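# Six arms hang a marquee roof on its post spikes

## Task

Put the marquee's roof on its posts: each post's spike must pass through one corner eyelet, with the eyelet pushed fully down and the knobs facing up. The centre of the roof must hang free, not resting on anything. The roof must stay in place on its own once every gripper has released it and all arms have pulled away. Nothing else on the table may be shifted, tilted or knocked over, and no rigid object may leave the work area.

## Robot and tools

Team: six identical i2rt Big YAM arms named arm1 to arm6. Each has six revolute joints, a two-finger gripper and a wrist camera. Two fixed room cameras, cam_high and cam_low, also watch. Approximate foot positions on the tabletop (scene frame, metres) and facing (degrees counter-clockwise from +x): arm1 (+0.29, +0.65, +0.72) facing -102; arm2 (-0.22, +0.65, +0.72) facing -85; arm3 (-0.31, -0.65, +0.72) facing +99; arm4 (+0.24, -0.65, +0.72) facing +83; arm5 (-0.70, -0.07, +0.72) facing +8; arm6 (+0.70, +0.08, +0.72) facing +166. So two arms sit on the +y side, two on the -y side, and one at each x end, all turned toward the table centre. The hand reaches roughly 1.0 m out from the joint1 axis.

Frame: a single scene frame, origin on the floor, +z up. The hand point is halfway between the fingertips; the hand z axis runs along the fingers and the fingers close along its y axis.

execute_actions: argument actions is a list holding one action or none. An action is an object keyed by robot name; each name maps to {"joints": {...}}. Inside joints, every entry is an absolute target (not an offset) for that arm alone, in radians except the gripper in metres: joint1_rad -2.879..2.879 (rotates the whole arm about its foot, positive counter-clockwise seen from above, 0 points the arm along its foot's facing); joint2_rad 0..3.141 (shoulder; 0 has the upper arm pointing back and nearly level, larger lifts it up then forward); joint3_rad 0..3.019 (elbow; 0 is folded, larger opens); joint4_rad -1.692..1.57 (hand pitch, positive tips the fingers up); joint5_rad -1.57..1.57 (hand yaw, positive toward the arm's right); joint6_rad -2.094..2.094 (hand roll, positive clockwise viewed from behind); gripper_m 0..0.093 (fingertip gap). Completion tolerances: ±0.045, 0.14, 0.09, 0.055, 0.03, 0.035 rad and ±0.003 m. Any joint may be omitted. Optional cameras list picks which images return (names listed above, "all", [] for none; omitted means all). An empty actions list just reports state and images. An unknown key or out-of-range number rejects the entire call; nothing moves. One action lasts at most 15 s. All motions in it start at once but finish independently, and because joints move at different speeds the hand can sweep a wide, curved path.

wait: seconds from 0 to 10; commands nothing, returns state and pictures. zoom_image: camera plus region [x0, y0, x1, y1] in image pixels, origin top-left, at most 504x504, taken from that camera's most recent full image. finished_scene: scene number; closes the scene irreversibly after the last command has been held and reports success. Replying with no tool call ends everything.

Result lines: joint_positions gives current angles. joint_status tells how each commanded motion ended. off_target means it stopped short and may still be pressing. contact_stop or time_out means the joint gave up its target and holds where it is; but a time_out joint can retain its target, or one clipped near its position, and keep pressing, which on_its_own will list. on_its_own covers things the call did not order; its "held at" value is a held target, not the actual position. "joint command not followed" (often with a cause line) means a built-in self/inter-arm collision check blocked that arm's joint targets; its gripper target still runs, those joints read not_followed, and the arm may retry them with later actions until you send targets that pass. The pictures line lists camera names in image order. Targets very near the current angle may not move anything. An omitted joint may still be driving toward an earlier target. A stop reported in one call cancels later execute_actions, wait and finished_scene calls in the same reply. To relieve a pressing joint, send it its reported position.

Cameras: wrist cameras are fisheye 504x504; room cameras are 896x504 pinhole with radial distortion. Calibration matrices T_world_to_cam map scene coordinates into camera coordinates; real poses may differ by a few degrees and millimetres, and wrist-camera poses inherit joint reading errors.

Cautions: the arms do not halt on contact and can shove hard. Never let two arms press against each other, which ends the run; the anti-collision check can be late and ignores fingers, gripper housings and wrist cameras. Avoid drops, slips, slams and hard hits, and don't knock rigid items off the work area. Holding loads heats motors: a MOTOR HOT warning appears from 85 °C, and at 100 °C an OVER-TEMPERATURE FAULT drops that arm until it cools, with its unfinished keys marked limit_stop_at_motor_heat (just resend them). Loaded joints sag. The simulation keeps running while you think, with the robot holding its last command, and occasional outside pushes may nudge loose objects. Finish by opening the grippers and moving every arm clear, then check the roof stays seated.

Each tool is called after ">>>" as name([rows], argument=value, ...), one row to a line, values as JSON.

## Session

>>> execute_actions(actions=[])

Scene clock: 0.00 s.
arm1.joint_positions: joint1_rad=+0.257 joint2_rad=+0.413 joint3_rad=+0.552 joint4_rad=-1.252 joint5_rad=+0.204 joint6_rad=-0.384 gripper_m=+0.095
arm1.joint_status: not commanded
arm1.hand: x=+0.2727 y=+0.4590 z=+0.9414 quat_wxyz=(-0.054, -0.523, -0.817, +0.239) (m; scene frame)
arm2.joint_positions: joint1_rad=-0.357 joint2_rad=+0.519 joint3_rad=+0.405 joint4_rad=-0.989 joint5_rad=-0.262 joint6_rad=+0.293 gripper_m=+0.094
arm2.joint_status: not commanded
arm2.hand: x=-0.2397 y=+0.4331 z=+0.9350 quat_wxyz=(-0.256, -0.834, -0.482, +0.074) (m; scene frame)
arm3.joint_positions: joint1_rad=+0.117 joint2_rad=+0.333 joint3_rad=+0.661 joint4_rad=-1.408 joint5_rad=+0.301 joint6_rad=+0.513 gripper_m=+0.095
arm3.joint_status: not commanded
arm3.hand: x=-0.3024 y=-0.4832 z=+0.9746 quat_wxyz=(-0.228, +0.561, -0.778, -0.167) (m; scene frame)
arm4.joint_positions: joint1_rad=-0.201 joint2_rad=+0.473 joint3_rad=+0.473 joint4_rad=-1.093 joint5_rad=-0.142 joint6_rad=-0.533 gripper_m=+0.094
arm4.joint_status: not commanded
arm4.hand: x=+0.2789 y=-0.4437 z=+0.9236 quat_wxyz=(-0.197, +0.772, -0.584, -0.158) (m; scene frame)
arm5.joint_positions: joint1_rad=+0.396 joint2_rad=+0.404 joint3_rad=+0.603 joint4_rad=-1.295 joint5_rad=+0.099 joint6_rad=+0.239 gripper_m=+0.095
arm5.joint_status: not commanded
arm5.hand: x=-0.5349 y=+0.0145 z=+0.9299 quat_wxyz=(-0.241, +0.145, -0.959, -0.048) (m; scene frame)
arm6.joint_positions: joint1_rad=-0.302 joint2_rad=+0.499 joint3_rad=+0.439 joint4_rad=-1.058 joint5_rad=-0.311 joint6_rad=-0.197 gripper_m=+0.094
arm6.joint_status: not commanded
arm6.hand: x=+0.4948 y=+0.1463 z=+0.9510 quat_wxyz=(+0.058, +0.955, -0.141, -0.254) (m; scene frame)
pictures: arm1_cam_wrist, arm2_cam_wrist, arm3_cam_wrist, arm4_cam_wrist, arm5_cam_wrist, arm6_cam_wrist, cam_high, cam_low
Images, in order (width x height): arm1_cam_wrist 504x504, arm2_cam_wrist 504x504, arm3_cam_wrist 504x504, arm4_cam_wrist 504x504, arm5_cam_wrist 504x504, arm6_cam_wrist 504x504, cam_high 896x504, cam_low 896x504.

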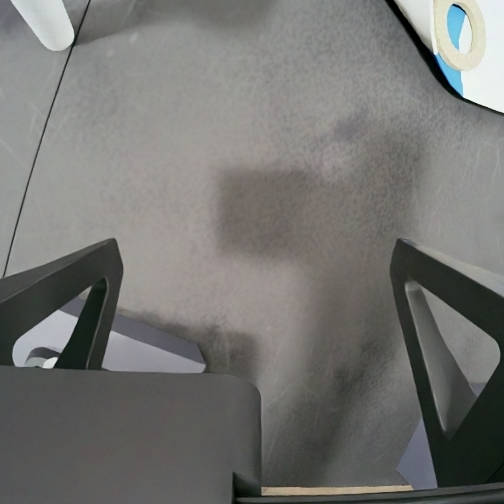

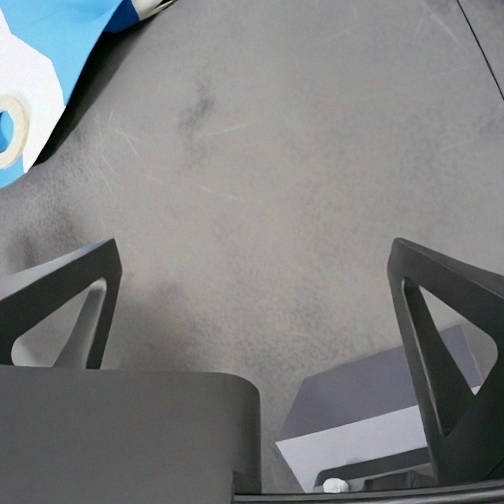

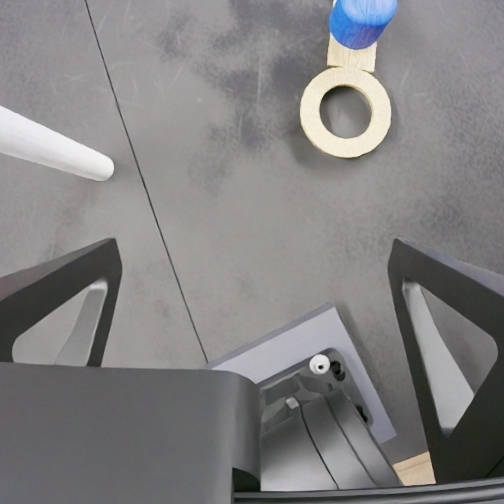

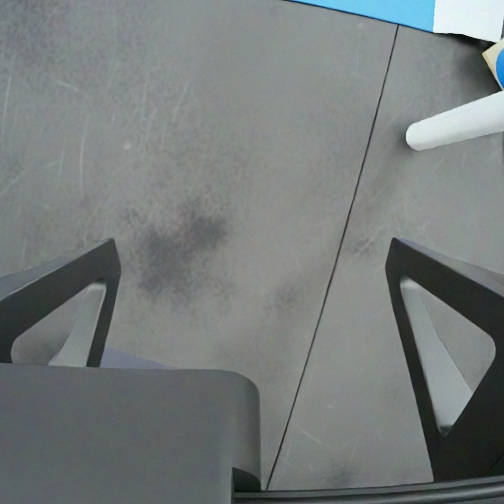

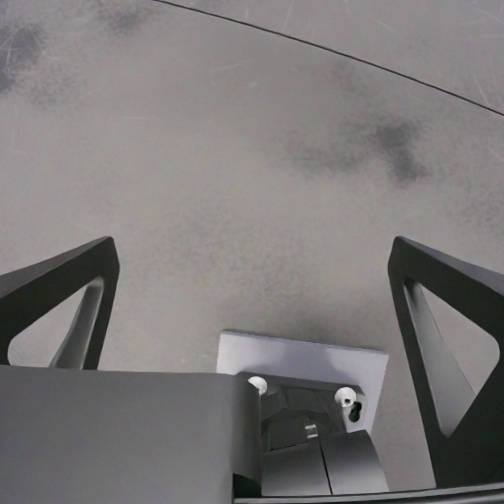

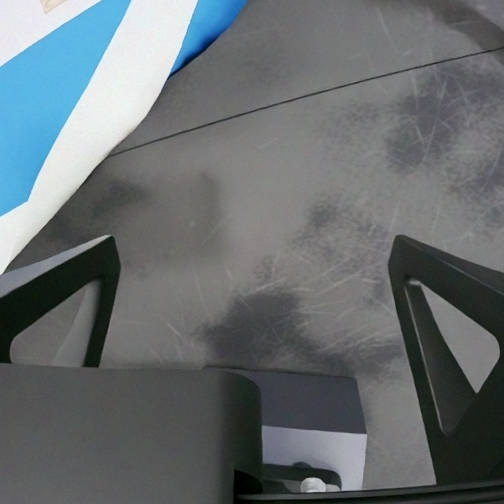

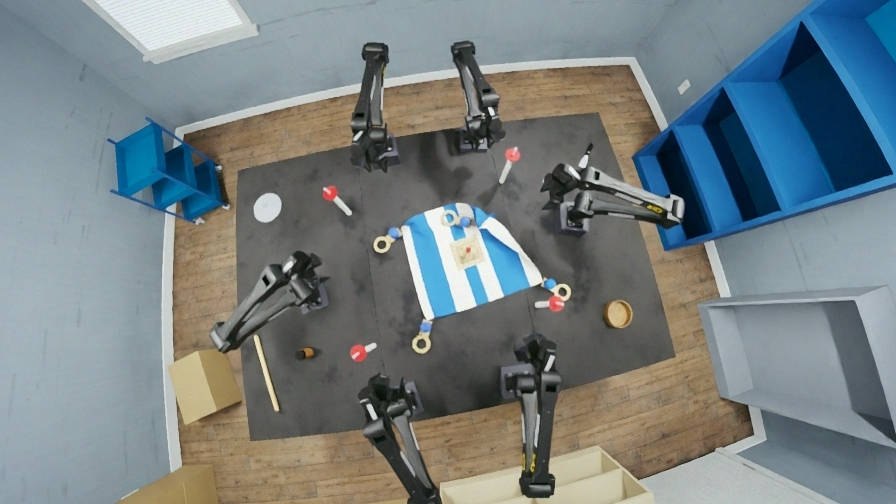

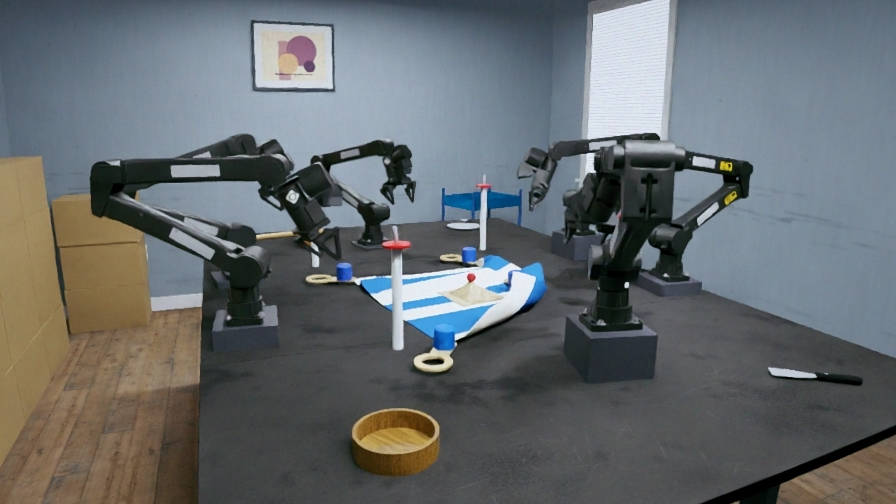

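>>> execute_actions([
  {"arm2":{"joints":{"joint1_rad":-0.15,"joint2_rad":1.6,"joint3_rad":1.3,"joint4_rad":-1.27,"joint5_rad":0,"joint6_rad":0}},"arm1":{"joints":{"joint1_rad":-0.3,"joint2_rad":1.8,"joint3_rad":1.5,"joint4_rad":-1.27,"joint5_rad":0,"joint6_rad":0}},"arm3":{"joints":{"joint1_rad":-0.4,"joint2_rad":1.2,"joint3_rad":1.2,"joint4_rad":-1.57,"joint5_rad":0,"joint6_rad":0}},"arm6":{"joints":{"joint1_rad":1.2,"joint2_rad":1.4,"joint3_rad":1.0,"joint4_rad":-1.17,"joint5_rad":0,"joint6_rad":0}}},
], cameras=["cam_high","arm1_cam_wrist","arm2_cam_wrist","arm3_cam_wrist","arm6_cam_wrist"])

Scene clock: 3.30 s.
arm1.joint_positions: joint1_rad=-0.302 joint2_rad=+1.811 joint3_rad=+1.449 joint4_rad=-1.266 joint5_rad=+0.003 joint6_rad=-0.011 gripper_m=+0.095
arm1.joint_status: all done
arm1.hand: x=+0.0558 y=+0.1841 z=+0.8612 quat_wxyz=(+0.018, -0.848, -0.530, -0.025) (m; scene frame)
arm2.joint_positions: joint1_rad=-0.158 joint2_rad=+1.609 joint3_rad=+1.250 joint4_rad=-1.256 joint5_rad=-0.003 joint6_rad=+0.014 gripper_m=+0.094
arm2.joint_status: all done
arm2.hand: x=-0.2624 y=+0.2023 z=+0.9439 quat_wxyz=(+0.011, -0.744, -0.668, -0.015) (m; scene frame)
arm3.joint_positions: joint1_rad=-0.396 joint2_rad=+1.206 joint3_rad=+1.157 joint4_rad=-1.557 joint5_rad=+0.004 joint6_rad=+0.017 gripper_m=+0.095
arm3.joint_status: all done
arm3.hand: x=-0.2302 y=-0.3381 z=+0.9879 quat_wxyz=(+0.012, +0.608, -0.793, +0.010) (m; scene frame)
arm4.joint_positions: joint1_rad=-0.201 joint2_rad=+0.473 joint3_rad=+0.473 joint4_rad=-1.093 joint5_rad=-0.142 joint6_rad=-0.533 gripper_m=+0.094
arm4.joint_status: not commanded
arm4.hand: x=+0.2789 y=-0.4437 z=+0.9236 quat_wxyz=(-0.197, +0.772, -0.584, -0.158) (m; scene frame)
arm5.joint_positions: joint1_rad=+0.396 joint2_rad=+0.404 joint3_rad=+0.603 joint4_rad=-1.295 joint5_rad=+0.099 joint6_rad=+0.239 gripper_m=+0.095
arm5.joint_status: not commanded
arm5.hand: x=-0.5349 y=+0.0145 z=+0.9299 quat_wxyz=(-0.241, +0.145, -0.959, -0.048) (m; scene frame)
arm6.joint_positions: joint1_rad=+1.203 joint2_rad=+1.401 joint3_rad=+0.965 joint4_rad=-1.164 joint5_rad=-0.001 joint6_rad=-0.011 gripper_m=+0.094
arm6.joint_status: all done
arm6.hand: x=+0.4849 y=-0.2145 z=+0.9249 quat_wxyz=(-0.002, +0.888, +0.460, +0.019) (m; scene frame)
pictures: arm1_cam_wrist, arm2_cam_wrist, arm3_cam_wrist, arm6_cam_wrist, cam_high
camera_calibration (this result's frames):
arm1_cam_wrist: T_world_to_cam=[[-0.899502, 0.436791, -0.0105071, -0.0199677], [0.332912, 0.700757, 0.630959, -0.68642], [0.282961, 0.564051, -0.775745, 0.669787], [0, 0, 0, 1]] pos_world=[0.0210332, 0.111941, 0.952477]
arm2_cam_wrist: T_world_to_cam=[[-0.994779, 0.0988341, -0.0254441, -0.254895], [0.0630411, 0.791139, 0.608379, -0.706475], [0.0802584, 0.603598, -0.793239, 0.765291], [0, 0, 0, 1]] pos_world=[-0.270449, 0.122184, 1.03038]
arm3_cam_wrist: T_world_to_cam=[[0.966018, -0.25838, 0.00697211, 0.124568], [-0.208006, -0.761104, 0.614373, -0.909333], [-0.153435, -0.594945, -0.788985, 0.665028], [0, 0, 0, 1]] pos_world=[-0.207443, -0.264256, 1.0825]
arm6_cam_wrist: T_world_to_cam=[[-0.816388, 0.577121, -0.0209958, 0.537811], [0.446655, 0.654043, 0.610514, -0.636924], [0.366073, 0.489039, -0.791727, 0.785137], [0, 0, 0, 1]] pos_world=[0.436131, -0.277769, 1.02176]
Images, in order (width x height): arm1_cam_wrist 504x504, arm2_cam_wrist 504x504, arm3_cam_wrist 504x504, arm6_cam_wrist 504x504, cam_high 896x504.

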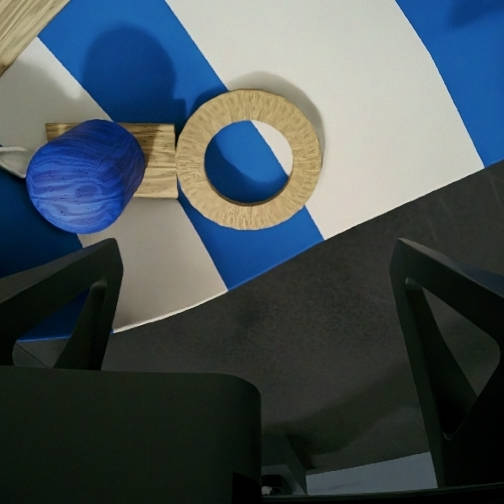

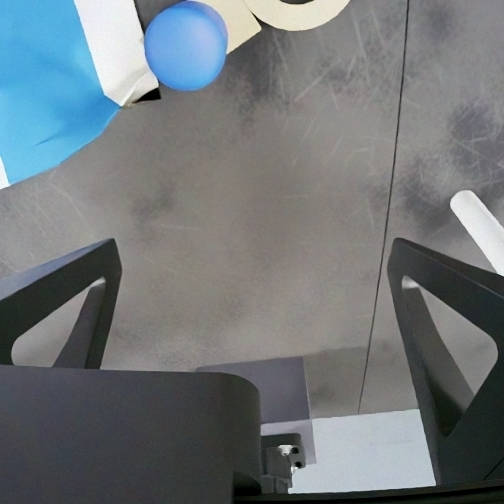

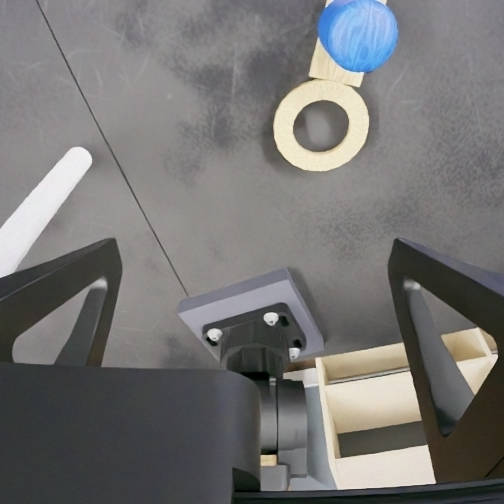

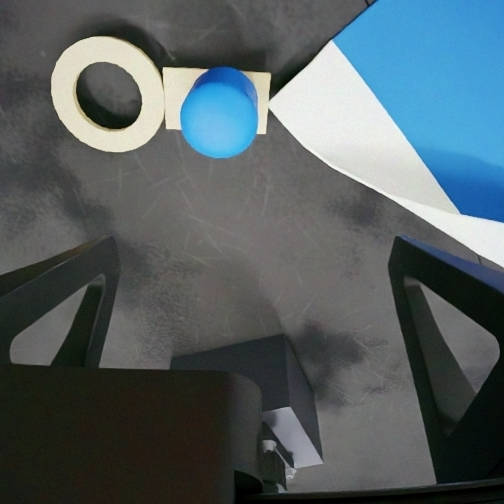

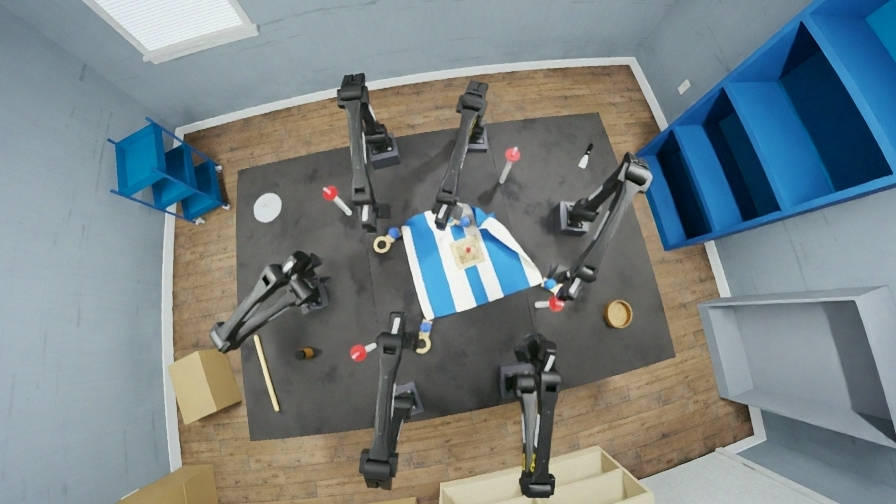

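>>> execute_actions([
  {"arm2":{"joints":{"joint1_rad":-0.055,"joint2_rad":1.9,"joint3_rad":1.22,"joint4_rad":-0.89}},"arm1":{"joints":{"joint1_rad":-0.12,"joint2_rad":1.86,"joint3_rad":1.35,"joint4_rad":-1.06}},"arm3":{"joints":{"joint1_rad":-0.62,"joint2_rad":1.44,"joint3_rad":0.9,"joint4_rad":-1.03}},"arm6":{"joints":{"joint1_rad":1.268,"joint2_rad":1.58,"joint3_rad":0.824,"joint4_rad":-0.81}}},
], cameras=["arm1_cam_wrist","arm2_cam_wrist","arm3_cam_wrist","arm6_cam_wrist"])

Scene clock: 8.93 s.
arm1.joint_positions: joint1_rad=-0.121 joint2_rad=+1.859 joint3_rad=+1.347 joint4_rad=-1.073 joint5_rad=+0.001 joint6_rad=-0.009 gripper_m=+0.095
arm1.joint_status: all done
arm1.hand: x=+0.1430 y=+0.1468 z=+0.8006 quat_wxyz=(+0.006, -0.797, -0.604, -0.007) (m; scene frame)
arm2.joint_positions: joint1_rad=-0.048 joint2_rad=+1.909 joint3_rad=+1.205 joint4_rad=-0.905 joint5_rad=-0.001 joint6_rad=+0.014 gripper_m=+0.094
arm2.joint_status: all done
arm2.hand: x=-0.2125 y=+0.1566 z=+0.7898 quat_wxyz=(+0.010, -0.706, -0.708, -0.011) (m; scene frame)
arm3.joint_positions: joint1_rad=-0.627 joint2_rad=+1.440 joint3_rad=+0.897 joint4_rad=-1.043 joint5_rad=+0.002 joint6_rad=+0.016 gripper_m=+0.095
arm3.joint_status: all done
arm3.hand: x=-0.1425 y=-0.3284 z=+0.8152 quat_wxyz=(+0.006, +0.513, -0.858, +0.003) (m; scene frame)
arm4.joint_positions: joint1_rad=-0.201 joint2_rad=+0.473 joint3_rad=+0.473 joint4_rad=-1.093 joint5_rad=-0.142 joint6_rad=-0.533 gripper_m=+0.094
arm4.joint_status: not commanded
arm4.hand: x=+0.2789 y=-0.4437 z=+0.9236 quat_wxyz=(-0.197, +0.772, -0.584, -0.158) (m; scene frame)
arm5.joint_positions: joint1_rad=+0.396 joint2_rad=+0.404 joint3_rad=+0.603 joint4_rad=-1.295 joint5_rad=+0.099 joint6_rad=+0.239 gripper_m=+0.095
arm5.joint_status: not commanded
arm5.hand: x=-0.5349 y=+0.0145 z=+0.9299 quat_wxyz=(-0.241, +0.145, -0.959, -0.048) (m; scene frame)
arm6.joint_positions: joint1_rad=+1.246 joint2_rad=+1.385 joint3_rad=+0.847 joint4_rad=-0.853 joint5_rad=+0.000 joint6_rad=+0.012 gripper_m=+0.094
arm6.joint_status: joint2_rad time_out (moved -0.016 of +0.179); the others done
arm6.on_its_own: joint2_rad reads +1.385 and still pushes toward +1.580 since a time_out
arm6.hand: x=+0.4835 y=-0.2456 z=+0.8944 quat_wxyz=(+0.048, +0.880, +0.466, -0.072) (m; scene frame)
pictures: arm1_cam_wrist, arm2_cam_wrist, arm3_cam_wrist, arm6_cam_wrist
camera_calibration (this result's frames):
arm1_cam_wrist: T_world_to_cam=[[-0.963189, 0.268531, -0.0125586, 0.109554], [0.208111, 0.774413, 0.597473, -0.617242], [0.170165, 0.572866, -0.801791, 0.654943], [0, 0, 0, 1]] pos_world=[0.122527, 0.0733876, 0.895288]
arm2_cam_wrist: T_world_to_cam=[[-0.999673, -0.0118006, -0.0227011, -0.19057], [-0.0231129, 0.797039, 0.603486, -0.595076], [0.0109722, 0.603813, -0.79705, 0.65488], [0, 0, 0, 1]] pos_world=[-0.211447, 0.0766244, 0.876767]
arm3_cam_wrist: T_world_to_cam=[[0.881411, -0.472334, 0.00392474, -0.0362362], [-0.380077, -0.704271, 0.59962, -0.771412], [-0.280457, -0.530003, -0.800275, 0.560387], [0, 0, 0, 1]] pos_world=[-0.104093, -0.263391, 0.91116]
arm6_cam_wrist: T_world_to_cam=[[-0.828491, 0.559548, -0.0225523, 0.557006], [0.49638, 0.752413, 0.432991, -0.438467], [0.259248, 0.347535, -0.901116, 0.891428], [0, 0, 0, 1]] pos_world=[0.44802, -0.291566, 1.00569]
Images, in order (width x height): arm1_cam_wrist 504x504, arm2_cam_wrist 504x504, arm3_cam_wrist 504x504, arm6_cam_wrist 504x504.

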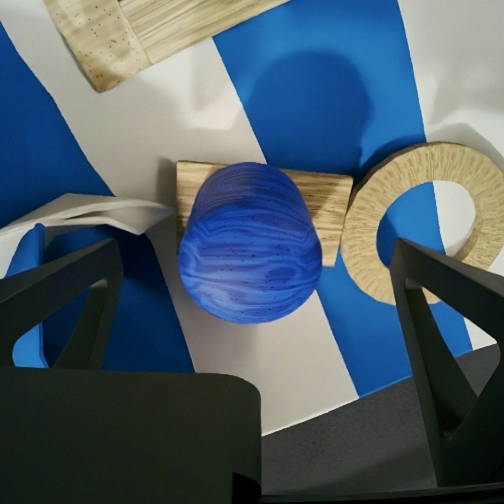

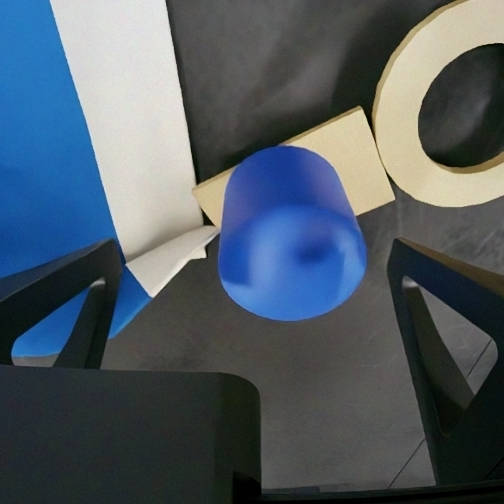

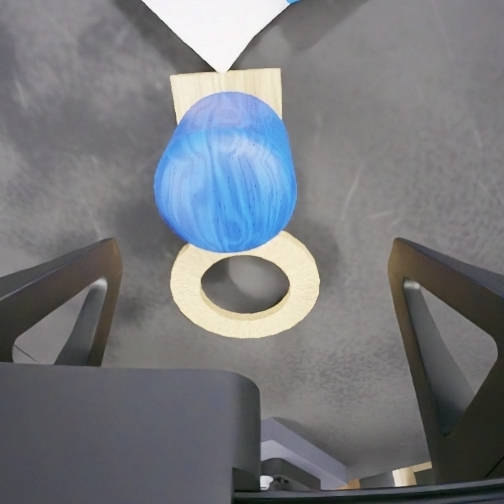

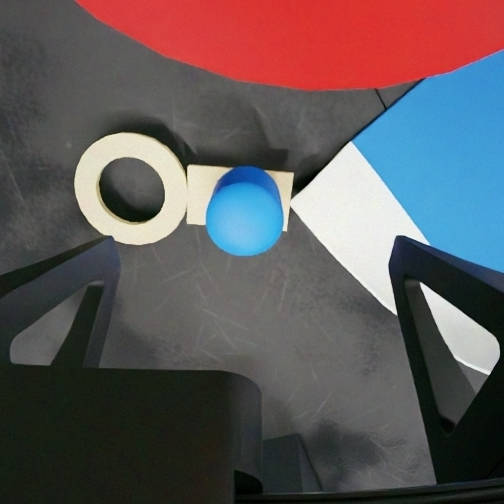

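>>> execute_actions([
  {"arm2":{"joints":{"joint2_rad":1.93,"joint3_rad":1.17,"joint4_rad":-0.82}},"arm1":{"joints":{"joint2_rad":1.89,"joint3_rad":1.28,"joint4_rad":-0.97}},"arm3":{"joints":{"joint2_rad":1.49,"joint3_rad":0.8,"joint4_rad":-0.89}},"arm6":{"joints":{"joint1_rad":1.268,"joint2_rad":1.385,"joint3_rad":1.0,"joint4_rad":-1.19,"joint6_rad":2.0}}},
], cameras=[])

>>> execute_actions([
  {"arm2":{"joints":{"gripper_m":0.03}},"arm1":{"joints":{"gripper_m":0.03}},"arm3":{"joints":{"gripper_m":0.03}},"arm6":{"joints":{"joint2_rad":1.6,"joint3_rad":0.78,"joint4_rad":-0.75}}},
], cameras=["arm6_cam_wrist","cam_low","cam_high"])

Scene clock: 11.93 s.
arm1.joint_positions: joint1_rad=-0.121 joint2_rad=+1.881 joint3_rad=+1.280 joint4_rad=-0.983 joint5_rad=+0.001 joint6_rad=-0.009 gripper_m=+0.095
arm1.joint_status: all done
arm1.hand: x=+0.1458 y=+0.1569 z=+0.7682 quat_wxyz=(+0.006, -0.797, -0.604, -0.006) (m; scene frame)
arm2.joint_positions: joint1_rad=-0.048 joint2_rad=+1.917 joint3_rad=+1.170 joint4_rad=-0.835 joint5_rad=-0.001 joint6_rad=+0.014 gripper_m=+0.094
arm2.joint_status: all done
arm2.hand: x=-0.2125 y=+0.1581 z=+0.7759 quat_wxyz=(+0.001, -0.706, -0.708, -0.002) (m; scene frame)
arm3.joint_positions: joint1_rad=-0.627 joint2_rad=+1.486 joint3_rad=+0.805 joint4_rad=-0.903 joint5_rad=+0.002 joint6_rad=+0.016 gripper_m=+0.095
arm3.joint_status: all done
arm3.hand: x=-0.1480 y=-0.3387 z=+0.7709 quat_wxyz=(+0.004, +0.513, -0.858, +0.002) (m; scene frame)
arm4.joint_positions: joint1_rad=-0.201 joint2_rad=+0.473 joint3_rad=+0.473 joint4_rad=-1.093 joint5_rad=-0.142 joint6_rad=-0.533 gripper_m=+0.094
arm4.joint_status: not commanded
arm4.hand: x=+0.2789 y=-0.4437 z=+0.9236 quat_wxyz=(-0.197, +0.772, -0.584, -0.158) (m; scene frame)
arm5.joint_positions: joint1_rad=+0.396 joint2_rad=+0.404 joint3_rad=+0.603 joint4_rad=-1.295 joint5_rad=+0.099 joint6_rad=+0.239 gripper_m=+0.095
arm5.joint_status: not commanded
arm5.hand: x=-0.5349 y=+0.0145 z=+0.9299 quat_wxyz=(-0.241, +0.145, -0.959, -0.048) (m; scene frame)
arm6.joint_positions: joint1_rad=+1.266 joint2_rad=+1.391 joint3_rad=+0.962 joint4_rad=-1.180 joint5_rad=+0.000 joint6_rad=+1.989 gripper_m=+0.095
arm6.joint_status: all done
arm6.hand: x=+0.5066 y=-0.2229 z=+0.9278 quat_wxyz=(-0.022, +0.882, -0.471, +0.009) (m; scene frame)
pictures: none
No camera images: the call's "cameras" was empty. Leave "cameras" out to get every camera's image.

Scene clock: 13.10 s.
arm1.joint_positions: joint1_rad=-0.121 joint2_rad=+1.881 joint3_rad=+1.280 joint4_rad=-0.983 joint5_rad=+0.000 joint6_rad=-0.009 gripper_m=+0.049
arm1.joint_status: gripper_m off_target (ended at +0.049, target +0.030)
arm1.hand: x=+0.1459 y=+0.1566 z=+0.7682 quat_wxyz=(+0.006, -0.797, -0.604, -0.006) (m; scene frame)
arm2.joint_positions: joint1_rad=-0.048 joint2_rad=+1.917 joint3_rad=+1.170 joint4_rad=-0.834 joint5_rad=-0.001 joint6_rad=+0.013 gripper_m=+0.048
arm2.joint_status: gripper_m off_target (ended at +0.048, target +0.030)
arm2.hand: x=-0.2125 y=+0.1577 z=+0.7759 quat_wxyz=(+0.000, -0.706, -0.708, -0.001) (m; scene frame)
arm3.joint_positions: joint1_rad=-0.627 joint2_rad=+1.486 joint3_rad=+0.805 joint4_rad=-0.903 joint5_rad=+0.001 joint6_rad=+0.015 gripper_m=+0.039
arm3.joint_status: gripper_m off_target (ended at +0.039, target +0.030)
arm3.hand: x=-0.1481 y=-0.3386 z=+0.7709 quat_wxyz=(+0.004, +0.513, -0.858, +0.002) (m; scene frame)
arm4.joint_positions: joint1_rad=-0.201 joint2_rad=+0.473 joint3_rad=+0.473 joint4_rad=-1.093 joint5_rad=-0.142 joint6_rad=-0.533 gripper_m=+0.094
arm4.joint_status: not commanded
arm4.hand: x=+0.2789 y=-0.4437 z=+0.9236 quat_wxyz=(-0.197, +0.772, -0.584, -0.158) (m; scene frame)
arm5.joint_positions: joint1_rad=+0.396 joint2_rad=+0.404 joint3_rad=+0.603 joint4_rad=-1.295 joint5_rad=+0.099 joint6_rad=+0.239 gripper_m=+0.095
arm5.joint_status: not commanded
arm5.hand: x=-0.5349 y=+0.0145 z=+0.9299 quat_wxyz=(-0.241, +0.145, -0.959, -0.048) (m; scene frame)
arm6.joint_positions: joint1_rad=+1.266 joint2_rad=+1.550 joint3_rad=+0.805 joint4_rad=-0.752 joint5_rad=-0.001 joint6_rad=+1.991 gripper_m=+0.094
arm6.joint_status: all done
arm6.hand: x=+0.4966 y=-0.2420 z=+0.8233 quat_wxyz=(+0.034, +0.881, -0.472, +0.006) (m; scene frame)
pictures: arm6_cam_wrist, cam_high, cam_low
camera_calibration (this result's frames):
arm6_cam_wrist: T_world_to_cam=[[0.831832, 0.551678, -0.0608841, -0.230688], [0.466893, -0.636206, 0.61421, -0.88744], [0.300111, -0.539345, -0.786791, 0.493711], [0, 0, 0, 1]] pos_world=[0.458064, -0.171048, 0.919476]
Images, in order (width x height): arm6_cam_wrist 504x504, cam_high 896x504, cam_low 896x504.

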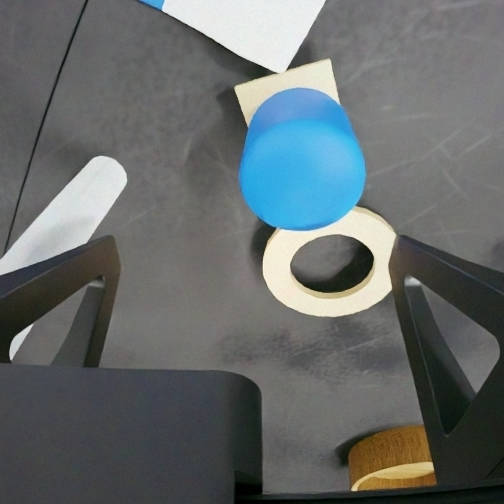

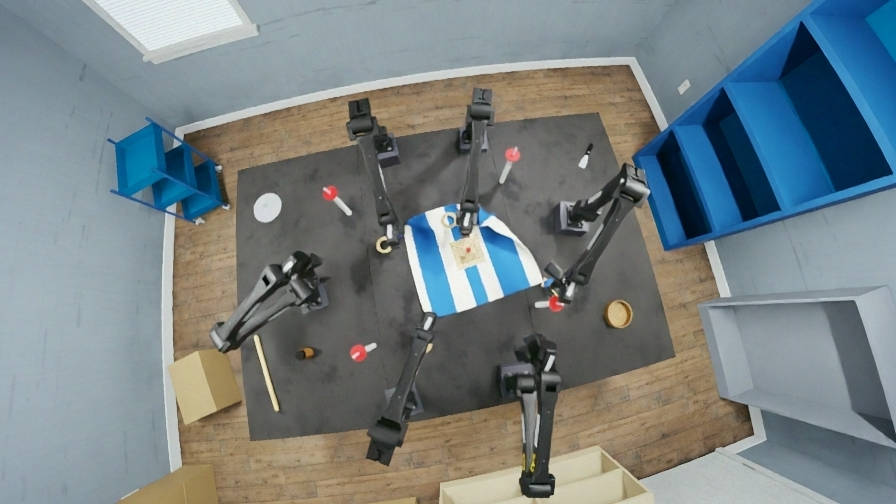

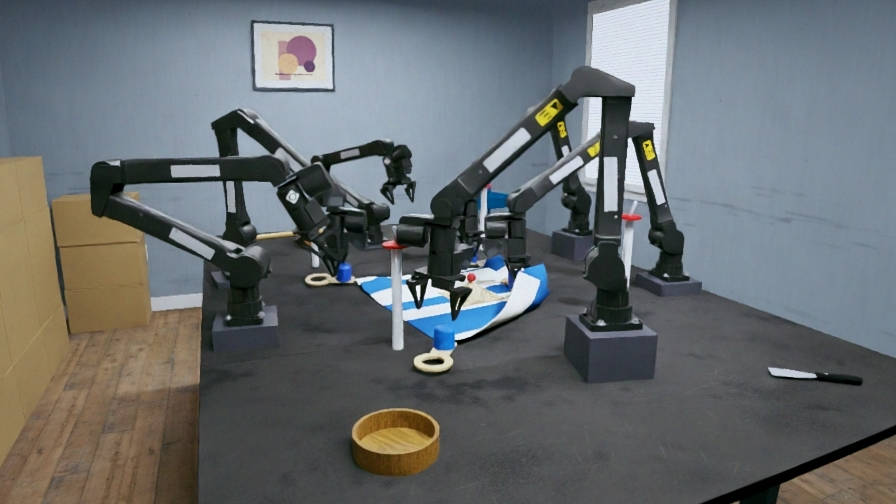

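>>> execute_actions([
  {"arm6":{"joints":{"joint2_rad":1.58,"joint3_rad":0.70,"joint4_rad":-0.69}}},
], cameras=["arm6_cam_wrist"])

>>> execute_actions([
  {"arm6":{"joints":{"gripper_m":0.03}}},
], cameras=["arm1_cam_wrist","arm2_cam_wrist","arm3_cam_wrist","arm4_cam_wrist","arm5_cam_wrist"])

Scene clock: 14.13 s.
arm1.joint_positions: joint1_rad=-0.121 joint2_rad=+1.881 joint3_rad=+1.280 joint4_rad=-0.983 joint5_rad=+0.000 joint6_rad=-0.009 gripper_m=+0.049
arm1.joint_status: not commanded
arm1.hand: x=+0.1459 y=+0.1566 z=+0.7682 quat_wxyz=(+0.006, -0.797, -0.604, -0.006) (m; scene frame)
arm2.joint_positions: joint1_rad=-0.048 joint2_rad=+1.917 joint3_rad=+1.170 joint4_rad=-0.834 joint5_rad=-0.001 joint6_rad=+0.013 gripper_m=+0.048
arm2.joint_status: not commanded
arm2.hand: x=-0.2125 y=+0.1577 z=+0.7759 quat_wxyz=(+0.000, -0.706, -0.708, -0.001) (m; scene frame)
arm3.joint_positions: joint1_rad=-0.627 joint2_rad=+1.486 joint3_rad=+0.805 joint4_rad=-0.903 joint5_rad=+0.001 joint6_rad=+0.015 gripper_m=+0.039
arm3.joint_status: not commanded
arm3.hand: x=-0.1481 y=-0.3386 z=+0.7709 quat_wxyz=(+0.004, +0.513, -0.858, +0.002) (m; scene frame)
arm4.joint_positions: joint1_rad=-0.201 joint2_rad=+0.473 joint3_rad=+0.473 joint4_rad=-1.093 joint5_rad=-0.142 joint6_rad=-0.533 gripper_m=+0.094
arm4.joint_status: not commanded
arm4.hand: x=+0.2789 y=-0.4437 z=+0.9236 quat_wxyz=(-0.197, +0.772, -0.584, -0.158) (m; scene frame)
arm5.joint_positions: joint1_rad=+0.396 joint2_rad=+0.404 joint3_rad=+0.603 joint4_rad=-1.295 joint5_rad=+0.099 joint6_rad=+0.239 gripper_m=+0.095
arm5.joint_status: not commanded
arm5.hand: x=-0.5349 y=+0.0145 z=+0.9299 quat_wxyz=(-0.241, +0.145, -0.959, -0.048) (m; scene frame)
arm6.joint_positions: joint1_rad=+1.266 joint2_rad=+1.525 joint3_rad=+0.748 joint4_rad=-0.675 joint5_rad=-0.001 joint6_rad=+1.991 gripper_m=+0.094
arm6.joint_status: all done
arm6.hand: x=+0.5004 y=-0.2361 z=+0.8171 quat_wxyz=(+0.057, +0.880, -0.472, +0.004) (m; scene frame)
pictures: arm6_cam_wrist
camera_calibration (this result's frames):
arm6_cam_wrist: T_world_to_cam=[[0.830217, 0.548005, -0.102124, -0.203841], [0.481512, -0.612691, 0.626703, -0.893625], [0.280866, -0.569474, -0.772538, 0.481703], [0, 0, 0, 1]] pos_world=[0.464229, -0.161493, 0.911354]
Images, in order (width x height): arm6_cam_wrist 504x504.

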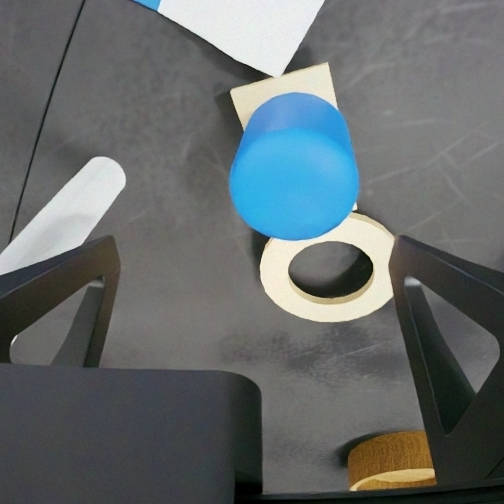

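Scene clock: 14.77 s.
arm1.joint_positions: joint1_rad=-0.121 joint2_rad=+1.881 joint3_rad=+1.280 joint4_rad=-0.983 joint5_rad=+0.000 joint6_rad=-0.009 gripper_m=+0.049
arm1.joint_status: not commanded
arm1.hand: x=+0.1459 y=+0.1566 z=+0.7682 quat_wxyz=(+0.006, -0.797, -0.604, -0.006) (m; scene frame)
arm2.joint_positions: joint1_rad=-0.048 joint2_rad=+1.917 joint3_rad=+1.170 joint4_rad=-0.834 joint5_rad=-0.001 joint6_rad=+0.013 gripper_m=+0.048
arm2.joint_status: not commanded
arm2.hand: x=-0.2125 y=+0.1577 z=+0.7759 quat_wxyz=(+0.000, -0.706, -0.708, -0.001) (m; scene frame)
arm3.joint_positions: joint1_rad=-0.627 joint2_rad=+1.486 joint3_rad=+0.805 joint4_rad=-0.903 joint5_rad=+0.001 joint6_rad=+0.015 gripper_m=+0.039
arm3.joint_status: not commanded
arm3.hand: x=-0.1481 y=-0.3386 z=+0.7709 quat_wxyz=(+0.004, +0.513, -0.858, +0.002) (m; scene frame)
arm4.joint_positions: joint1_rad=-0.201 joint2_rad=+0.473 joint3_rad=+0.473 joint4_rad=-1.093 joint5_rad=-0.142 joint6_rad=-0.533 gripper_m=+0.094
arm4.joint_status: not commanded
arm4.hand: x=+0.2789 y=-0.4437 z=+0.9236 quat_wxyz=(-0.197, +0.772, -0.584, -0.158) (m; scene frame)
arm5.joint_positions: joint1_rad=+0.396 joint2_rad=+0.404 joint3_rad=+0.603 joint4_rad=-1.295 joint5_rad=+0.099 joint6_rad=+0.239 gripper_m=+0.095
arm5.joint_status: not commanded
arm5.hand: x=-0.5349 y=+0.0145 z=+0.9299 quat_wxyz=(-0.241, +0.145, -0.959, -0.048) (m; scene frame)
arm6.joint_positions: joint1_rad=+1.266 joint2_rad=+1.525 joint3_rad=+0.748 joint4_rad=-0.675 joint5_rad=-0.001 joint6_rad=+1.991 gripper_m=+0.030
arm6.joint_status: all done
arm6.hand: x=+0.5004 y=-0.2361 z=+0.8171 quat_wxyz=(+0.057, +0.880, -0.472, +0.004) (m; scene frame)
pictures: arm1_cam_wrist, arm2_cam_wrist, arm3_cam_wrist, arm4_cam_wrist, arm5_cam_wrist
camera_calibration (this result's frames):
arm1_cam_wrist: T_world_to_cam=[[-0.963182, 0.26852, -0.0133041, 0.10992], [0.207937, 0.775413, 0.596236, -0.605312], [0.170417, 0.571517, -0.802699, 0.62365], [0, 0, 0, 1]] pos_world=[0.125459, 0.0834242, 0.862975]
arm2_cam_wrist: T_world_to_cam=[[-0.999658, -0.0128151, -0.0228064, -0.190641], [-0.023681, 0.813744, 0.580741, -0.572664], [0.0111163, 0.581082, -0.813769, 0.659707], [0, 0, 0, 1]] pos_world=[-0.21147, 0.0802147, 0.865071]
arm3_cam_wrist: T_world_to_cam=[[0.881581, -0.472022, 0.00311423, -0.0352381], [-0.380251, -0.706243, 0.597185, -0.752939], [-0.279685, -0.527652, -0.802097, 0.52029], [0, 0, 0, 1]] pos_world=[-0.109723, -0.273859, 0.867077]
Images, in order (width x height): arm1_cam_wrist 504x504, arm2_cam_wrist 504x504, arm3_cam_wrist 504x504, arm4_cam_wrist 504x504, arm5_cam_wrist 504x504.

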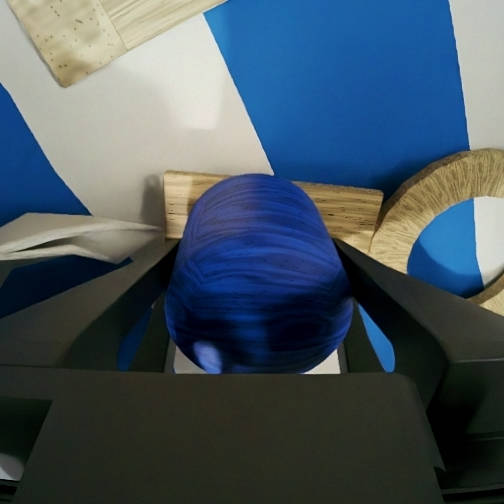

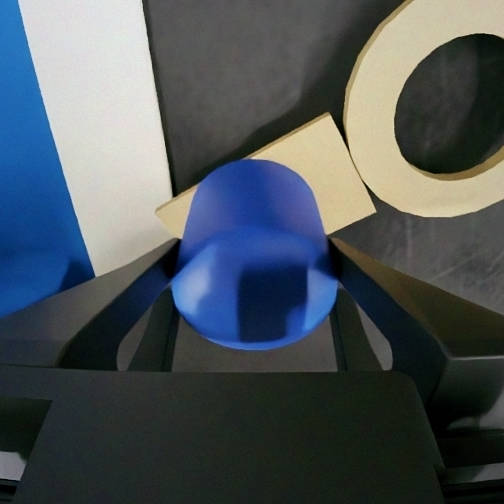

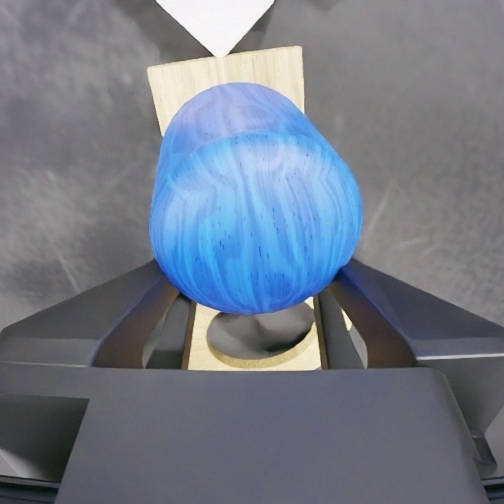

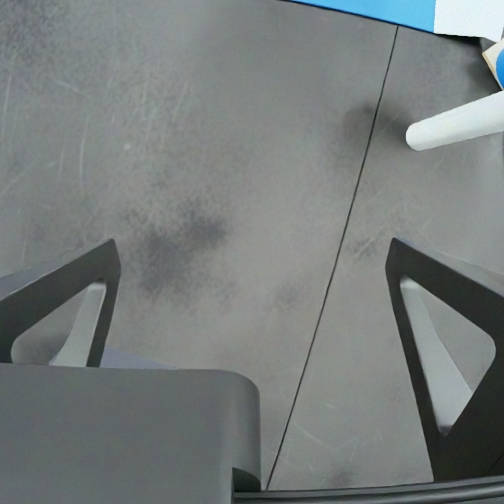

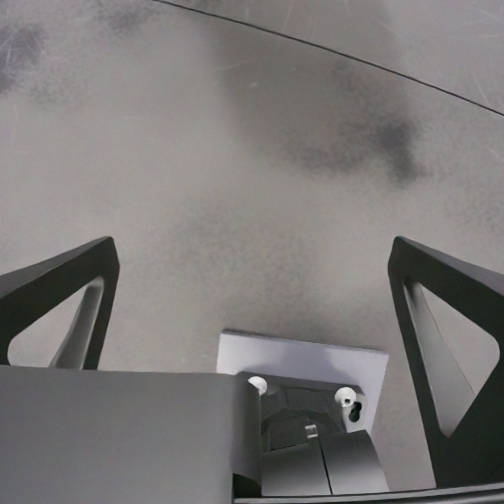

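>>> execute_actions([
  {"arm3":{"joints":{"gripper_m":0.09}},"arm6":{"joints":{"gripper_m":0.09,"joint2_rad":1.3,"joint3_rad":1.1,"joint4_rad":-1.37}}},
], cameras=[])

>>> execute_actions([
  {"arm3":{"joints":{"joint2_rad":1.54,"joint3_rad":0.81,"joint4_rad":-0.85}}},
], cameras=[])

>>> execute_actions([
  {"arm3":{"joints":{"gripper_m":0.03}}},
], cameras=["arm3_cam_wrist"])

Scene clock: 17.07 s.
arm1.joint_positions: joint1_rad=-0.121 joint2_rad=+1.881 joint3_rad=+1.280 joint4_rad=-0.983 joint5_rad=+0.000 joint6_rad=-0.009 gripper_m=+0.049
arm1.joint_status: not commanded
arm1.hand: x=+0.1459 y=+0.1566 z=+0.7682 quat_wxyz=(+0.006, -0.797, -0.604, -0.006) (m; scene frame)
arm2.joint_positions: joint1_rad=-0.048 joint2_rad=+1.917 joint3_rad=+1.170 joint4_rad=-0.834 joint5_rad=-0.001 joint6_rad=+0.013 gripper_m=+0.048
arm2.joint_status: not commanded
arm2.hand: x=-0.2125 y=+0.1577 z=+0.7759 quat_wxyz=(+0.000, -0.706, -0.708, -0.001) (m; scene frame)
arm3.joint_positions: joint1_rad=-0.627 joint2_rad=+1.486 joint3_rad=+0.805 joint4_rad=-0.903 joint5_rad=+0.001 joint6_rad=+0.015 gripper_m=+0.090
arm3.joint_status: all done
arm3.hand: x=-0.1481 y=-0.3386 z=+0.7709 quat_wxyz=(+0.004, +0.513, -0.858, +0.002) (m; scene frame)
arm4.joint_positions: joint1_rad=-0.201 joint2_rad=+0.473 joint3_rad=+0.473 joint4_rad=-1.093 joint5_rad=-0.142 joint6_rad=-0.533 gripper_m=+0.094
arm4.joint_status: not commanded
arm4.hand: x=+0.2789 y=-0.4437 z=+0.9236 quat_wxyz=(-0.197, +0.772, -0.584, -0.158) (m; scene frame)
arm5.joint_positions: joint1_rad=+0.396 joint2_rad=+0.404 joint3_rad=+0.603 joint4_rad=-1.295 joint5_rad=+0.099 joint6_rad=+0.239 gripper_m=+0.095
arm5.joint_status: not commanded
arm5.hand: x=-0.5349 y=+0.0145 z=+0.9299 quat_wxyz=(-0.241, +0.145, -0.959, -0.048) (m; scene frame)
arm6.joint_positions: joint1_rad=+1.269 joint2_rad=+1.281 joint3_rad=+1.081 joint4_rad=-1.360 joint5_rad=-0.004 joint6_rad=+1.989 gripper_m=+0.090
arm6.joint_status: all done
arm6.hand: x=+0.5085 y=-0.2211 z=+1.0083 quat_wxyz=(+0.003, +0.883, -0.470, +0.009) (m; scene frame)
pictures: none
No camera images: the call's "cameras" was empty. Leave "cameras" out to get every camera's image.

Scene clock: 17.77 s.
arm1.joint_positions: joint1_rad=-0.121 joint2_rad=+1.881 joint3_rad=+1.280 joint4_rad=-0.983 joint5_rad=+0.000 joint6_rad=-0.009 gripper_m=+0.049
arm1.joint_status: not commanded
arm1.hand: x=+0.1459 y=+0.1566 z=+0.7682 quat_wxyz=(+0.006, -0.797, -0.604, -0.006) (m; scene frame)
arm2.joint_positions: joint1_rad=-0.048 joint2_rad=+1.917 joint3_rad=+1.170 joint4_rad=-0.834 joint5_rad=-0.001 joint6_rad=+0.013 gripper_m=+0.048
arm2.joint_status: not commanded
arm2.hand: x=-0.2125 y=+0.1577 z=+0.7759 quat_wxyz=(+0.000, -0.706, -0.708, -0.001) (m; scene frame)
arm3.joint_positions: joint1_rad=-0.627 joint2_rad=+1.531 joint3_rad=+0.805 joint4_rad=-0.863 joint5_rad=+0.001 joint6_rad=+0.015 gripper_m=+0.090
arm3.joint_status: all done
arm3.hand: x=-0.1459 y=-0.3343 z=+0.7560 quat_wxyz=(+0.007, +0.513, -0.858, +0.003) (m; scene frame)
arm4.joint_positions: joint1_rad=-0.201 joint2_rad=+0.473 joint3_rad=+0.473 joint4_rad=-1.093 joint5_rad=-0.142 joint6_rad=-0.533 gripper_m=+0.094
arm4.joint_status: not commanded
arm4.hand: x=+0.2789 y=-0.4437 z=+0.9236 quat_wxyz=(-0.197, +0.772, -0.584, -0.158) (m; scene frame)
arm5.joint_positions: joint1_rad=+0.396 joint2_rad=+0.404 joint3_rad=+0.603 joint4_rad=-1.295 joint5_rad=+0.099 joint6_rad=+0.239 gripper_m=+0.095
arm5.joint_status: not commanded
arm5.hand: x=-0.5349 y=+0.0145 z=+0.9299 quat_wxyz=(-0.241, +0.145, -0.959, -0.048) (m; scene frame)
arm6.joint_positions: joint1_rad=+1.269 joint2_rad=+1.281 joint3_rad=+1.081 joint4_rad=-1.360 joint5_rad=-0.004 joint6_rad=+1.989 gripper_m=+0.090
arm6.joint_status: not commanded
arm6.hand: x=+0.5085 y=-0.2211 z=+1.0083 quat_wxyz=(+0.003, +0.883, -0.470, +0.009) (m; scene frame)
pictures: none
No camera images: the call's "cameras" was empty. Leave "cameras" out to get every camera's image.

Scene clock: 18.40 s.
arm1.joint_positions: joint1_rad=-0.121 joint2_rad=+1.881 joint3_rad=+1.280 joint4_rad=-0.983 joint5_rad=+0.000 joint6_rad=-0.009 gripper_m=+0.049
arm1.joint_status: not commanded
arm1.hand: x=+0.1459 y=+0.1566 z=+0.7682 quat_wxyz=(+0.006, -0.797, -0.604, -0.006) (m; scene frame)
arm2.joint_positions: joint1_rad=-0.048 joint2_rad=+1.917 joint3_rad=+1.170 joint4_rad=-0.834 joint5_rad=-0.001 joint6_rad=+0.013 gripper_m=+0.048
arm2.joint_status: not commanded
arm2.hand: x=-0.2125 y=+0.1577 z=+0.7759 quat_wxyz=(+0.000, -0.706, -0.708, -0.001) (m; scene frame)
arm3.joint_positions: joint1_rad=-0.627 joint2_rad=+1.531 joint3_rad=+0.805 joint4_rad=-0.863 joint5_rad=+0.001 joint6_rad=+0.015 gripper_m=+0.045
arm3.joint_status: gripper_m off_target (ended at +0.045, target +0.030)
arm3.hand: x=-0.1459 y=-0.3341 z=+0.7560 quat_wxyz=(+0.006, +0.513, -0.858, +0.003) (m; scene frame)
arm4.joint_positions: joint1_rad=-0.201 joint2_rad=+0.473 joint3_rad=+0.473 joint4_rad=-1.093 joint5_rad=-0.142 joint6_rad=-0.533 gripper_m=+0.094
arm4.joint_status: not commanded
arm4.hand: x=+0.2789 y=-0.4437 z=+0.9236 quat_wxyz=(-0.197, +0.772, -0.584, -0.158) (m; scene frame)
arm5.joint_positions: joint1_rad=+0.396 joint2_rad=+0.404 joint3_rad=+0.603 joint4_rad=-1.295 joint5_rad=+0.099 joint6_rad=+0.239 gripper_m=+0.095
arm5.joint_status: not commanded
arm5.hand: x=-0.5349 y=+0.0145 z=+0.9299 quat_wxyz=(-0.241, +0.145, -0.959, -0.048) (m; scene frame)
arm6.joint_positions: joint1_rad=+1.269 joint2_rad=+1.281 joint3_rad=+1.081 joint4_rad=-1.360 joint5_rad=-0.004 joint6_rad=+1.989 gripper_m=+0.090
arm6.joint_status: not commanded
arm6.hand: x=+0.5085 y=-0.2211 z=+1.0083 quat_wxyz=(+0.003, +0.883, -0.470, +0.009) (m; scene frame)
pictures: arm3_cam_wrist
camera_calibration (this result's frames):
arm3_cam_wrist: T_world_to_cam=[[0.88177, -0.471671, 0.00278656, -0.0346283], [-0.378618, -0.704264, 0.60055, -0.741726], [-0.281299, -0.530602, -0.799582, 0.508268], [0, 0, 0, 1]] pos_world=[-0.107321, -0.269016, 0.851942]
Images, in order (width x height): arm3_cam_wrist 504x504.

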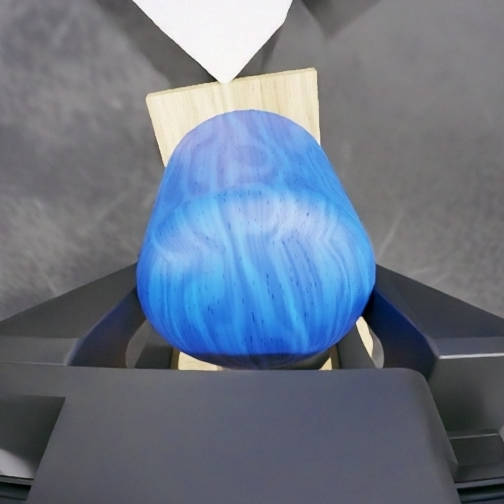

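>>> execute_actions([
  {"arm3":{"joints":{"joint2_rad":1.3,"joint3_rad":1.1,"joint4_rad":-1.37}},"arm2":{"joints":{"joint2_rad":1.72,"joint3_rad":1.5,"joint4_rad":-1.35}},"arm1":{"joints":{"joint2_rad":1.72,"joint3_rad":1.5,"joint4_rad":-1.35}},"arm6":{"joints":{"joint1_rad":0.3,"joint2_rad":0.6,"joint3_rad":0.7}}},
], cameras=["cam_high","cam_low"])

Scene clock: 20.27 s.
arm1.joint_positions: joint1_rad=-0.121 joint2_rad=+1.714 joint3_rad=+1.474 joint4_rad=-1.339 joint5_rad=+0.000 joint6_rad=-0.009 gripper_m=+0.049
arm1.joint_status: all done
arm1.hand: x=+0.1464 y=+0.1576 z=+0.9187 quat_wxyz=(+0.004, -0.797, -0.604, -0.004) (m; scene frame)
arm2.joint_positions: joint1_rad=-0.048 joint2_rad=+1.722 joint3_rad=+1.488 joint4_rad=-1.336 joint5_rad=-0.001 joint6_rad=+0.013 gripper_m=+0.048
arm2.joint_status: all done
arm2.hand: x=-0.2122 y=+0.1335 z=+0.9781 quat_wxyz=(-0.004, -0.706, -0.708, +0.003) (m; scene frame)
arm3.joint_positions: joint1_rad=-0.627 joint2_rad=+1.298 joint3_rad=+1.081 joint4_rad=-1.357 joint5_rad=+0.001 joint6_rad=+0.015 gripper_m=+0.045
arm3.joint_status: all done
arm3.hand: x=-0.1453 y=-0.3338 z=+0.9290 quat_wxyz=(+0.001, +0.514, -0.858, -0.001) (m; scene frame)
arm4.joint_positions: joint1_rad=-0.201 joint2_rad=+0.473 joint3_rad=+0.473 joint4_rad=-1.093 joint5_rad=-0.142 joint6_rad=-0.533 gripper_m=+0.094
arm4.joint_status: not commanded
arm4.hand: x=+0.2789 y=-0.4437 z=+0.9236 quat_wxyz=(-0.197, +0.772, -0.584, -0.158) (m; scene frame)
arm5.joint_positions: joint1_rad=+0.396 joint2_rad=+0.404 joint3_rad=+0.603 joint4_rad=-1.295 joint5_rad=+0.099 joint6_rad=+0.239 gripper_m=+0.095
arm5.joint_status: not commanded
arm5.hand: x=-0.5349 y=+0.0145 z=+0.9299 quat_wxyz=(-0.241, +0.145, -0.959, -0.048) (m; scene frame)
arm6.joint_positions: joint1_rad=+0.303 joint2_rad=+0.602 joint3_rad=+0.716 joint4_rad=-1.362 joint5_rad=-0.001 joint6_rad=+1.990 gripper_m=+0.090
arm6.joint_status: all done
arm6.hand: x=+0.4915 y=+0.0714 z=+1.0273 quat_wxyz=(+0.131, +0.557, -0.817, -0.078) (m; scene frame)
pictures: cam_high, cam_low
Images, in order (width x height): cam_high 896x504, cam_low 896x504.

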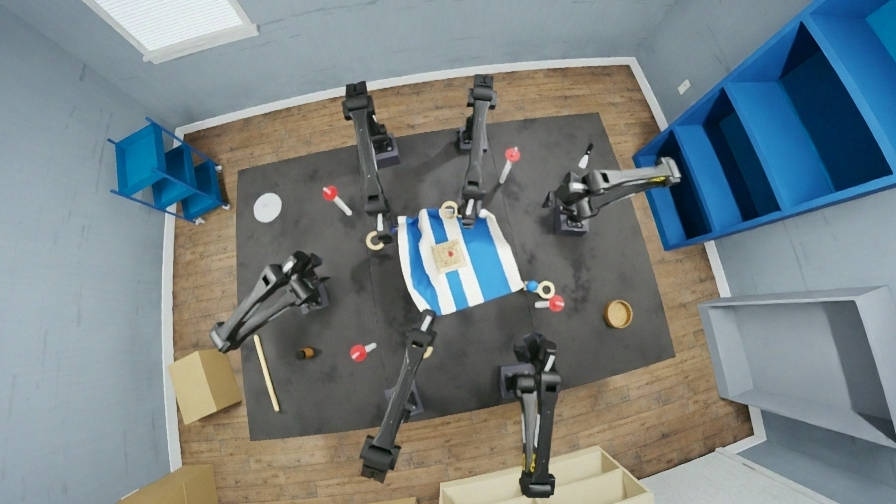

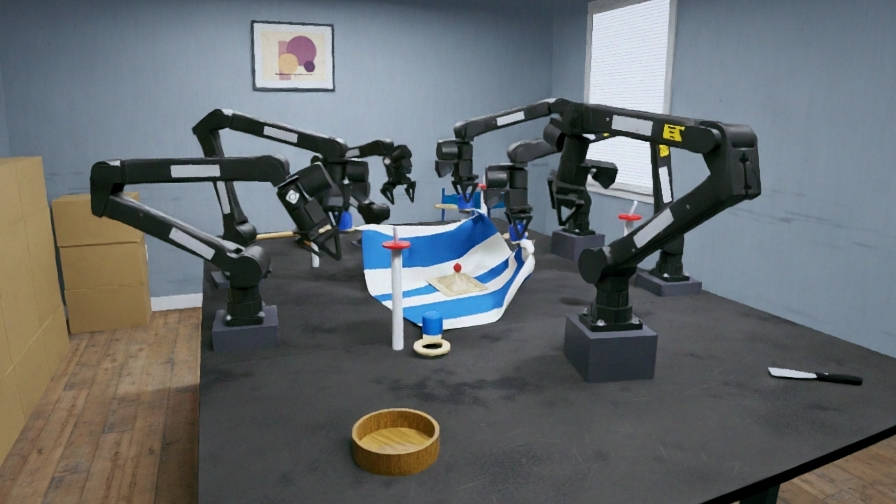

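>>> execute_actions([
  {"arm6":{"joints":{"joint1_rad":0.98,"joint2_rad":1.6,"joint3_rad":1.3,"joint4_rad":-1.27,"joint6_rad":0}}},
], cameras=["arm6_cam_wrist"])

Scene clock: 22.87 s.
arm1.joint_positions: joint1_rad=-0.121 joint2_rad=+1.714 joint3_rad=+1.474 joint4_rad=-1.339 joint5_rad=+0.000 joint6_rad=-0.009 gripper_m=+0.049
arm1.joint_status: not commanded
arm1.hand: x=+0.1464 y=+0.1576 z=+0.9187 quat_wxyz=(+0.004, -0.797, -0.604, -0.004) (m; scene frame)
arm2.joint_positions: joint1_rad=-0.048 joint2_rad=+1.722 joint3_rad=+1.488 joint4_rad=-1.336 joint5_rad=-0.001 joint6_rad=+0.013 gripper_m=+0.048
arm2.joint_status: not commanded
arm2.hand: x=-0.2122 y=+0.1335 z=+0.9781 quat_wxyz=(-0.004, -0.706, -0.708, +0.003) (m; scene frame)
arm3.joint_positions: joint1_rad=-0.627 joint2_rad=+1.298 joint3_rad=+1.081 joint4_rad=-1.357 joint5_rad=+0.001 joint6_rad=+0.015 gripper_m=+0.045
arm3.joint_status: not commanded
arm3.hand: x=-0.1453 y=-0.3338 z=+0.9290 quat_wxyz=(+0.001, +0.514, -0.858, -0.001) (m; scene frame)
arm4.joint_positions: joint1_rad=-0.201 joint2_rad=+0.473 joint3_rad=+0.473 joint4_rad=-1.093 joint5_rad=-0.142 joint6_rad=-0.533 gripper_m=+0.094
arm4.joint_status: not commanded
arm4.hand: x=+0.2789 y=-0.4437 z=+0.9236 quat_wxyz=(-0.197, +0.772, -0.584, -0.158) (m; scene frame)
arm5.joint_positions: joint1_rad=+0.396 joint2_rad=+0.404 joint3_rad=+0.603 joint4_rad=-1.295 joint5_rad=+0.099 joint6_rad=+0.239 gripper_m=+0.095
arm5.joint_status: not commanded
arm5.hand: x=-0.5349 y=+0.0145 z=+0.9299 quat_wxyz=(-0.241, +0.145, -0.959, -0.048) (m; scene frame)
arm6.joint_positions: joint1_rad=+0.987 joint2_rad=+1.604 joint3_rad=+1.255 joint4_rad=-1.272 joint5_rad=-0.001 joint6_rad=+0.011 gripper_m=+0.090
arm6.joint_status: all done
arm6.hand: x=+0.3628 y=-0.2184 z=+0.9455 quat_wxyz=(-0.005, +0.936, +0.351, +0.030) (m; scene frame)
pictures: arm6_cam_wrist
camera_calibration (this result's frames):
arm6_cam_wrist: T_world_to_cam=[[-0.657189, 0.7535, -0.0184546, 0.419251], [0.577892, 0.519444, 0.62946, -0.687332], [0.483884, 0.403009, -0.776814, 0.772451], [0, 0, 0, 1]] pos_world=[0.298954, -0.27018, 1.04044]
Images, in order (width x height): arm6_cam_wrist 504x504.

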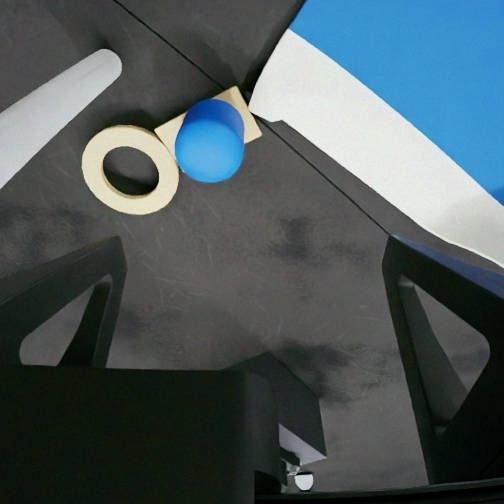

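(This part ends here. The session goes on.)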